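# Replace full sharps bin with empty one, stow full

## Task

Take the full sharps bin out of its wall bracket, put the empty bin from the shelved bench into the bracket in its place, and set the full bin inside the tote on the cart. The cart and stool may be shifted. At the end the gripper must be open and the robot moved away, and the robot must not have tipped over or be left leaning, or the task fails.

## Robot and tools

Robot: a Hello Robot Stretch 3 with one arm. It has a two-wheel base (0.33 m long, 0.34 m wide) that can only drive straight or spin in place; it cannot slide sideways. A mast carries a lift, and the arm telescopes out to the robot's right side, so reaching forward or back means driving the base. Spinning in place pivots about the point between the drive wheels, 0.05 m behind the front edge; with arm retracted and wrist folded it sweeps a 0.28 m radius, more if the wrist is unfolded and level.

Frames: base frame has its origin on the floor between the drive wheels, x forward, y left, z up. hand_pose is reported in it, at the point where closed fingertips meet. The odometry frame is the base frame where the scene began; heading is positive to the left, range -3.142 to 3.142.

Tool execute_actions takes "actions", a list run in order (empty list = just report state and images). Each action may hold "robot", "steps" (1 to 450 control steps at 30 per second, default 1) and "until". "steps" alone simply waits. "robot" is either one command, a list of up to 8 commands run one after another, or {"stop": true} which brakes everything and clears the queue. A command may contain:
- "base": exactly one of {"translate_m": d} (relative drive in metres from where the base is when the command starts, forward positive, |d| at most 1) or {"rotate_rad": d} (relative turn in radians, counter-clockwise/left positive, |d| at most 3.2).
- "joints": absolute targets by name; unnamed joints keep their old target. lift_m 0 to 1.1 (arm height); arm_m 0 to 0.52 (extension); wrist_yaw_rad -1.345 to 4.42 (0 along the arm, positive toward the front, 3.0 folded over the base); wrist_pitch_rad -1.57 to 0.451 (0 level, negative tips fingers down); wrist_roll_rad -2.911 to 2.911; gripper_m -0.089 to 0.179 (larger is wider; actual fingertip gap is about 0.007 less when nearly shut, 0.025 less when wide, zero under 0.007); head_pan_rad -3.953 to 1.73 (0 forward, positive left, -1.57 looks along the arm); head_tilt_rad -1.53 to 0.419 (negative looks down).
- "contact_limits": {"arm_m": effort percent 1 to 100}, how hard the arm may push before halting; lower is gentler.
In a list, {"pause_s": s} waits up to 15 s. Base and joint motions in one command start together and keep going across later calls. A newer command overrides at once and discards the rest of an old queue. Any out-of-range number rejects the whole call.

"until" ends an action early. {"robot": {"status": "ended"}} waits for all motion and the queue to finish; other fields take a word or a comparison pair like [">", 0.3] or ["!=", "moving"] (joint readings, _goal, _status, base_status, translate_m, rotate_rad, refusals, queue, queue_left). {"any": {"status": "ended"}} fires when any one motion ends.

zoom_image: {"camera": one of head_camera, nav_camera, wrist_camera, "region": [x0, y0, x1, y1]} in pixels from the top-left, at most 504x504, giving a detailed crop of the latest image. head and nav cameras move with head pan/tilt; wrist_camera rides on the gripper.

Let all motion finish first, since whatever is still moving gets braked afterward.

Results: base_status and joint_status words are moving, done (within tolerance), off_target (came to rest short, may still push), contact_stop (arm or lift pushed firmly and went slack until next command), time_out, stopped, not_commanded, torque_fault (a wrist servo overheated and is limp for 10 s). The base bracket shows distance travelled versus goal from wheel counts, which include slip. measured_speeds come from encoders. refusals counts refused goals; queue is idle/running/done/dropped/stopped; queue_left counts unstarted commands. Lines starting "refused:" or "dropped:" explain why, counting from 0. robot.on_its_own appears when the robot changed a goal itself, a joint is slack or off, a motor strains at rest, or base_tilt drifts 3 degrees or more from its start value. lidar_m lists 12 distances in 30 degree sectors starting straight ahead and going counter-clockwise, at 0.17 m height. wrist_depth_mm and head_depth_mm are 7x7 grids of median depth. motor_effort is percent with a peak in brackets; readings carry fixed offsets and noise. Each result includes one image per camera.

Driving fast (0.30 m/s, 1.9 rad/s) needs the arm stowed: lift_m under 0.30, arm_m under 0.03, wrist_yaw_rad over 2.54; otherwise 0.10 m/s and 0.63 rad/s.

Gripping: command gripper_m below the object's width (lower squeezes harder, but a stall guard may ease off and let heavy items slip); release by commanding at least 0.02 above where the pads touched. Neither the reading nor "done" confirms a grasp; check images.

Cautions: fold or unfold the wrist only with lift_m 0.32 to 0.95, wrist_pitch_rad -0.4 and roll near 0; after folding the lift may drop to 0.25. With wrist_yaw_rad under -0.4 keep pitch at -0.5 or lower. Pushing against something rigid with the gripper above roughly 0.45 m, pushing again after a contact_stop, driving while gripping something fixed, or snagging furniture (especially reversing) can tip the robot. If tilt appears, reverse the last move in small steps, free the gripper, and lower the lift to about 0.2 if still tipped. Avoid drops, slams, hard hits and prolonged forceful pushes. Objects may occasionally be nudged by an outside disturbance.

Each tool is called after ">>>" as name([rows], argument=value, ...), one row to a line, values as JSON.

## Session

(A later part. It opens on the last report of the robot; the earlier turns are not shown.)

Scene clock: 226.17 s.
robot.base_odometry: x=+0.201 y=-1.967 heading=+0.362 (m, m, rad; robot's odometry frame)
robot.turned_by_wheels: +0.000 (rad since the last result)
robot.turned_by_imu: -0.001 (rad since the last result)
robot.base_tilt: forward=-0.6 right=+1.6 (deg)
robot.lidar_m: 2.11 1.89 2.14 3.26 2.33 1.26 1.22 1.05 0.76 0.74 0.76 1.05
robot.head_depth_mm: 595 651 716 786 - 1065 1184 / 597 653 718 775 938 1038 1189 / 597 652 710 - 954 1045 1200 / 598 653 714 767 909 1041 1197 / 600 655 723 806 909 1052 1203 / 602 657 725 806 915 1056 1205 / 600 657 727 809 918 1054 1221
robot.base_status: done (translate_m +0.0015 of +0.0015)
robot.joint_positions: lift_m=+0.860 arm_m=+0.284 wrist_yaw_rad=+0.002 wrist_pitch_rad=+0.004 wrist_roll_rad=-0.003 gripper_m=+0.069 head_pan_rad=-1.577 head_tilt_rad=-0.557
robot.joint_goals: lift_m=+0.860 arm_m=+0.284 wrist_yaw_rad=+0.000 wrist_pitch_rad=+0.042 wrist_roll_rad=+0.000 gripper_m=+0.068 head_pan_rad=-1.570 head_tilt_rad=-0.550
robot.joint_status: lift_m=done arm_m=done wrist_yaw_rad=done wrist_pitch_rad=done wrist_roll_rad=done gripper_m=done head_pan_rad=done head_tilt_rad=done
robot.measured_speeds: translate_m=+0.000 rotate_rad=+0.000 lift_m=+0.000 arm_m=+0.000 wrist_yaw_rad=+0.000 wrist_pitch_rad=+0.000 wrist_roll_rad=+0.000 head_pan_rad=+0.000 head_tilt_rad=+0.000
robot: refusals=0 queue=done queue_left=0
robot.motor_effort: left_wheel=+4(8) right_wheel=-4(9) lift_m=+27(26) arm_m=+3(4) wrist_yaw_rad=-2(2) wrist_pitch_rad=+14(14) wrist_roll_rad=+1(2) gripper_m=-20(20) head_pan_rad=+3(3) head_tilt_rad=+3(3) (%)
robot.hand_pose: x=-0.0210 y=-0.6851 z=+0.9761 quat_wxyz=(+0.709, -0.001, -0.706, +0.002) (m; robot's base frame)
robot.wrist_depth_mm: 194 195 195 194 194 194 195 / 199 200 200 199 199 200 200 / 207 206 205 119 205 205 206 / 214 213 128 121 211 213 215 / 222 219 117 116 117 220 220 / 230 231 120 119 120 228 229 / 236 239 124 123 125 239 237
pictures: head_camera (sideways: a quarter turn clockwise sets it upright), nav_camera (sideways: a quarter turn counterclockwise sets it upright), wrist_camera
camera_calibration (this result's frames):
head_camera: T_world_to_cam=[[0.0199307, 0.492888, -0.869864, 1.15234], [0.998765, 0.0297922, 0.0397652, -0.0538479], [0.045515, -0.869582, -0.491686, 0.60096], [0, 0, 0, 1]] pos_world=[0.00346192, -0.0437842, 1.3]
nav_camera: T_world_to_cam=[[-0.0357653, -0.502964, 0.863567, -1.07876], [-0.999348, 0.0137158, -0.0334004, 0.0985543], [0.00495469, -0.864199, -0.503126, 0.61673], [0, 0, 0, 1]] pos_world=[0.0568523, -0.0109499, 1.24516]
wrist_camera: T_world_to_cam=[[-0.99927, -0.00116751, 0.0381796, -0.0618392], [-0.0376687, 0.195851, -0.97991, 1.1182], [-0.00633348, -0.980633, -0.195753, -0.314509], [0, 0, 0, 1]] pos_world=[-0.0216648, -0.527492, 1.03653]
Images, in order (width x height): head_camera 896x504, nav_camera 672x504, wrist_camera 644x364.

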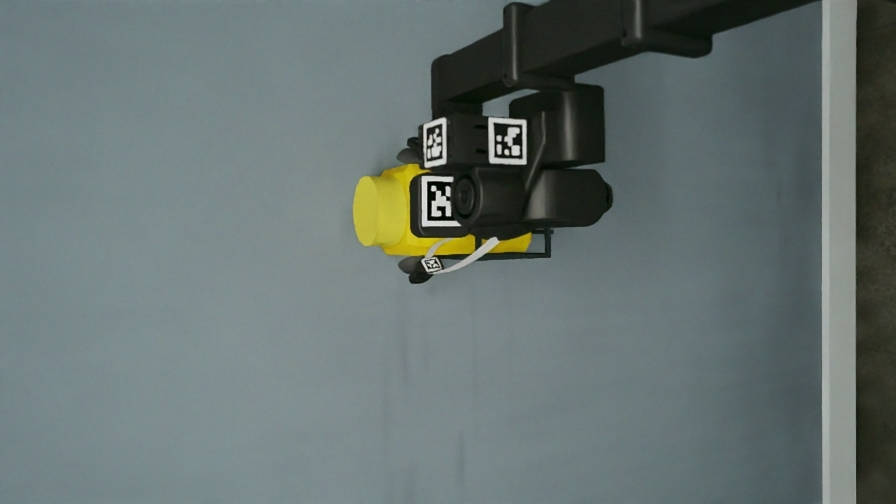

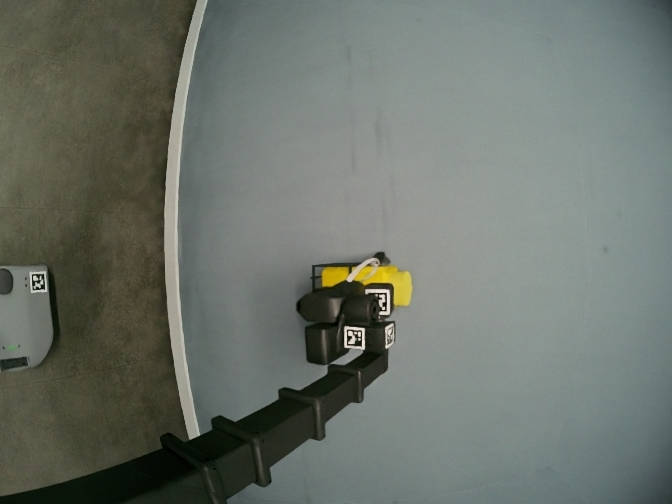

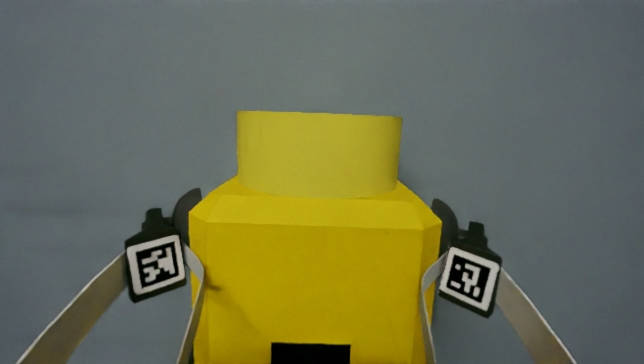

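>>> execute_actions([
  {"robot":[{"joints":{"lift_m":0.843}},{"joints":{"gripper_m":0.165}},{"joints":{"arm_m":0.0}}],"steps":300,"until":{"robot":{"status":"ended"}}},
])

Scene clock: 232.00 s.
robot.base_odometry: x=+0.201 y=-1.967 heading=+0.362 (m, m, rad; robot's odometry frame)
robot.turned_by_wheels: +0.000 (rad since the last result)
robot.turned_by_imu: -0.001 (rad since the last result)
robot.base_tilt: forward=-0.6 right=+1.5 (deg)
robot.lidar_m: 2.11 1.90 2.14 3.26 2.33 1.26 1.22 1.05 0.77 0.74 0.77 1.05
robot.head_depth_mm: 596 652 719 799 903 1034 1172 / 596 652 720 802 903 1027 1186 / 598 652 709 709 907 1008 - / 598 653 719 723 908 1046 1197 / 601 656 724 808 892 1050 1202 / 602 655 724 806 911 1052 1202 / 602 659 728 810 913 1053 1217
robot.base_status: done (translate_m +0.0015 of +0.0015)
robot.joint_positions: lift_m=+0.843 arm_m=+0.000 wrist_yaw_rad=+0.001 wrist_pitch_rad=+0.017 wrist_roll_rad=-0.003 gripper_m=+0.165 head_pan_rad=-1.577 head_tilt_rad=-0.557
robot.joint_goals: lift_m=+0.843 arm_m=+0.000 wrist_yaw_rad=+0.000 wrist_pitch_rad=+0.042 wrist_roll_rad=+0.000 gripper_m=+0.165 head_pan_rad=-1.570 head_tilt_rad=-0.550
robot.joint_status: lift_m=done arm_m=done wrist_yaw_rad=done wrist_pitch_rad=done wrist_roll_rad=done gripper_m=done head_pan_rad=done head_tilt_rad=done
robot.measured_speeds: translate_m=+0.000 rotate_rad=+0.000 lift_m=+0.000 arm_m=+0.000 wrist_yaw_rad=+0.000 wrist_pitch_rad=+0.000 wrist_roll_rad=+0.000 head_pan_rad=+0.000 head_tilt_rad=+0.000
robot: refusals=0 queue=done queue_left=0
robot.motor_effort: left_wheel=+4(4) right_wheel=-4(4) lift_m=+25(31) arm_m=-4(4) wrist_yaw_rad=-1(2) wrist_pitch_rad=+9(14) wrist_roll_rad=+1(1) gripper_m=+0(88) head_pan_rad=+3(3) head_tilt_rad=+2(3) (%)
robot.hand_pose: x=-0.0211 y=-0.4019 z=+0.9625 quat_wxyz=(+0.709, -0.005, -0.706, +0.006) (m; robot's base frame)
robot.wrist_depth_mm: 455 452 461 457 452 455 450 / 475 472 471 476 462 470 469 / 480 481 481 412 478 482 477 / 497 488 504 406 498 498 494 / 512 512 508 404 508 508 520 / - 531 534 533 533 529 532 / 553 549 542 553 552 539 553
pictures: head_camera (sideways: a quarter turn clockwise sets it upright), nav_camera (sideways: a quarter turn counterclockwise sets it upright), wrist_camera
camera_calibration (this result's frames):
head_camera: T_world_to_cam=[[0.019894, 0.492749, -0.869944, 1.15244], [0.998763, 0.0298713, 0.0397593, -0.0538403], [0.0455777, -0.869659, -0.491545, 0.600776], [0, 0, 0, 1]] pos_world=[0.00346511, -0.0437847, 1.30001]
nav_camera: T_world_to_cam=[[-0.0357279, -0.502826, 0.863649, -1.07886], [-0.999349, 0.0136377, -0.0334016, 0.0985559], [0.00501704, -0.86428, -0.502986, 0.616548], [0, 0, 0, 1]] pos_world=[0.056853, -0.0109554, 1.24517]
wrist_camera: T_world_to_cam=[[-0.999271, -0.000216907, 0.0381688, -0.0607124], [-0.0375615, 0.183352, -0.982329, 1.04663], [-0.00678527, -0.983047, -0.183227, -0.0525048], [0, 0, 0, 1]] pos_world=[-0.0217112, -0.24353, 1.02084]
Images, in order (width x height): head_camera 896x504, nav_camera 672x504, wrist_camera 644x364.

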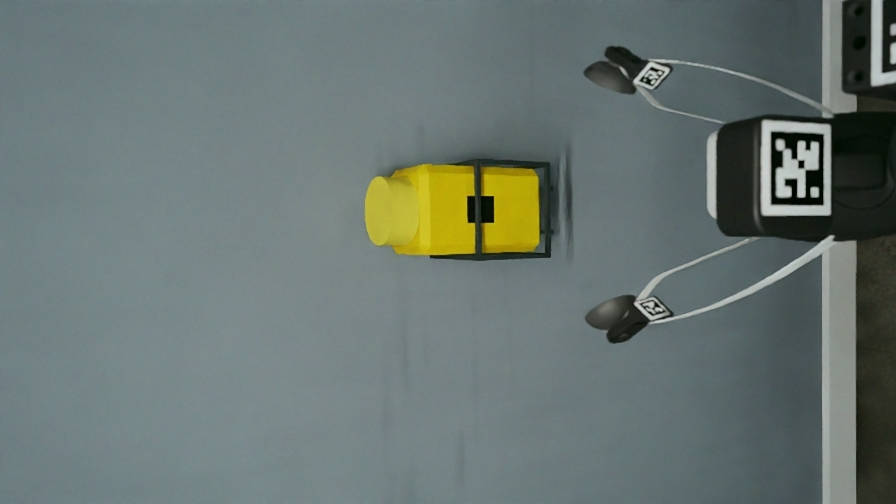

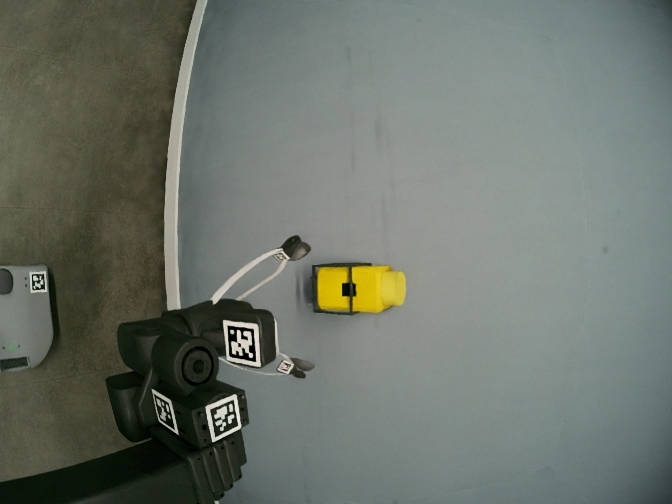

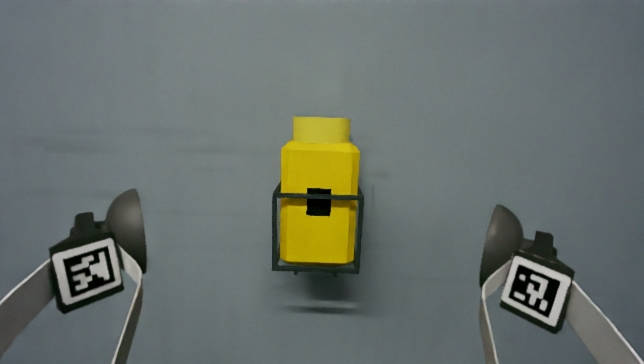

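>>> execute_actions([
  {"robot":{"base":{"translate_m":0.2},"joints":{"wrist_yaw_rad":1.5,"head_pan_rad":-3.0,"head_tilt_rad":-0.35}},"steps":200,"until":{"robot":{"status":"ended"}}},
])

Scene clock: 235.67 s.
robot.base_odometry: x=+0.388 y=-1.896 heading=+0.362 (m, m, rad; robot's odometry frame)
robot.turned_by_wheels: +0.000 (rad since the last result)
robot.turned_by_imu: -0.001 (rad since the last result)
robot.base_tilt: forward=-0.6 right=+1.6 (deg)
robot.lidar_m: 1.91 1.74 1.85 3.33 2.60 1.46 1.42 1.05 0.77 0.74 0.76 1.05
robot.head_depth_mm: 1546 1625 1715 1771 1764 1735 1516 / 1561 1646 1748 1871 2008 1881 1476 / 1590 1692 1789 1908 2051 1877 1477 / 1614 1706 1829 1941 2098 1888 1487 / 1642 1751 1852 1987 2157 1912 1495 / 1654 1748 1834 1873 1895 1836 1491 / 1410 1431 1442 1460 1484 1501 1440
robot.base_status: done (translate_m +0.2000 of +0.2000)
robot.joint_positions: lift_m=+0.843 arm_m=+0.000 wrist_yaw_rad=+1.497 wrist_pitch_rad=+0.017 wrist_roll_rad=-0.003 gripper_m=+0.165 head_pan_rad=-2.993 head_tilt_rad=-0.359
robot.joint_goals: lift_m=+0.843 arm_m=+0.000 wrist_yaw_rad=+1.500 wrist_pitch_rad=+0.042 wrist_roll_rad=+0.000 gripper_m=+0.165 head_pan_rad=-3.000 head_tilt_rad=-0.350
robot.joint_status: lift_m=done arm_m=done wrist_yaw_rad=done wrist_pitch_rad=done wrist_roll_rad=done gripper_m=done head_pan_rad=done head_tilt_rad=done
robot.measured_speeds: translate_m=+0.000 rotate_rad=+0.000 lift_m=+0.000 arm_m=+0.000 wrist_yaw_rad=+0.000 wrist_pitch_rad=+0.000 wrist_roll_rad=+0.000 head_pan_rad=+0.000 head_tilt_rad=+0.000
robot: refusals=0 queue=done queue_left=0
robot.motor_effort: left_wheel=+4(6) right_wheel=-5(5) lift_m=+26(25) arm_m=-3(3) wrist_yaw_rad=+4(6) wrist_pitch_rad=+9(9) wrist_roll_rad=+2(2) gripper_m=+0(1) head_pan_rad=-3(35) head_tilt_rad=+3(17) (%)
robot.hand_pose: x=+0.2345 y=-0.1642 z=+0.9625 quat_wxyz=(+0.515, +0.476, -0.521, +0.486) (m; robot's base frame)
robot.wrist_depth_mm: - - - - - 919 634 / - - - - - 921 642 / - - - - - 930 650 / - - - - - 901 642 / - - - - - - 635 / - - - - - - 608 / - - - - - 886 659
pictures: head_camera (sideways: a quarter turn clockwise sets it upright), nav_camera (sideways: a quarter turn counterclockwise sets it upright), wrist_camera
camera_calibration (this result's frames):
head_camera: T_world_to_cam=[[0.311764, 0.0296433, -0.949697, 1.25472], [0.190578, -0.981152, 0.0319372, -0.038736], [-0.930851, -0.190948, -0.311537, 0.372486], [0, 0, 0, 1]] pos_world=[-0.0370661, -0.00407467, 1.30889]
nav_camera: T_world_to_cam=[[-0.325189, -0.0157069, 0.945519, -1.18392], [-0.147282, 0.988502, -0.0342333, 0.0944497], [-0.934109, -0.15039, -0.323763, 0.389054], [0, 0, 0, 1]] pos_world=[-0.00766657, -0.0534495, 1.24861]
wrist_camera: T_world_to_cam=[[-0.074735, -0.996473, 0.038169, -0.185592], [-0.185653, -0.0237034, -0.982329, 1.0134], [0.979769, -0.0805005, -0.183227, 0.0996594], [0, 0, 0, 1]] pos_world=[0.076627, -0.152894, 1.02084]
Images, in order (width x height): head_camera 896x504, nav_camera 672x504, wrist_camera 644x364.

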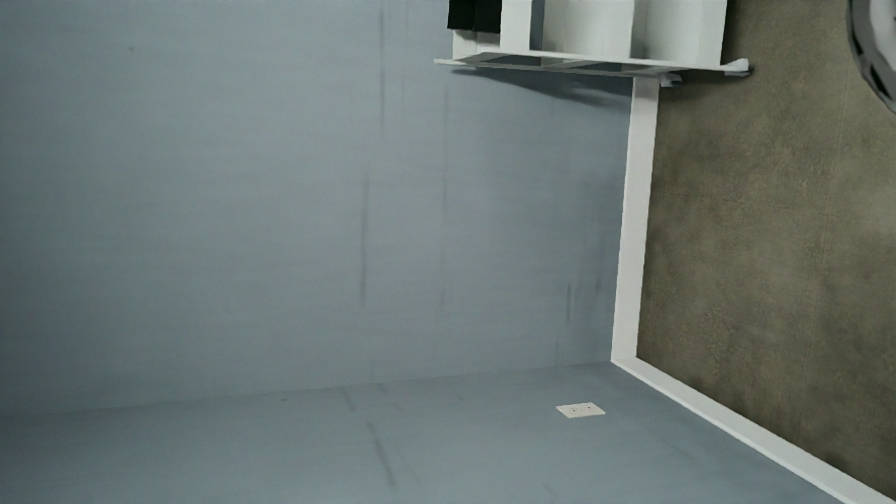

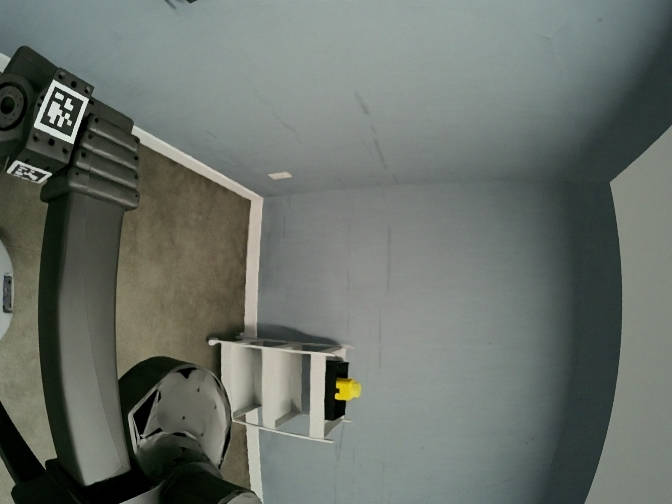

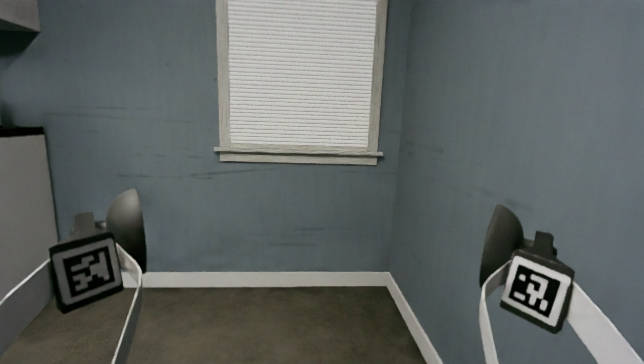

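>>> finished_scene(scene=1)

The scene is finished: the task was done.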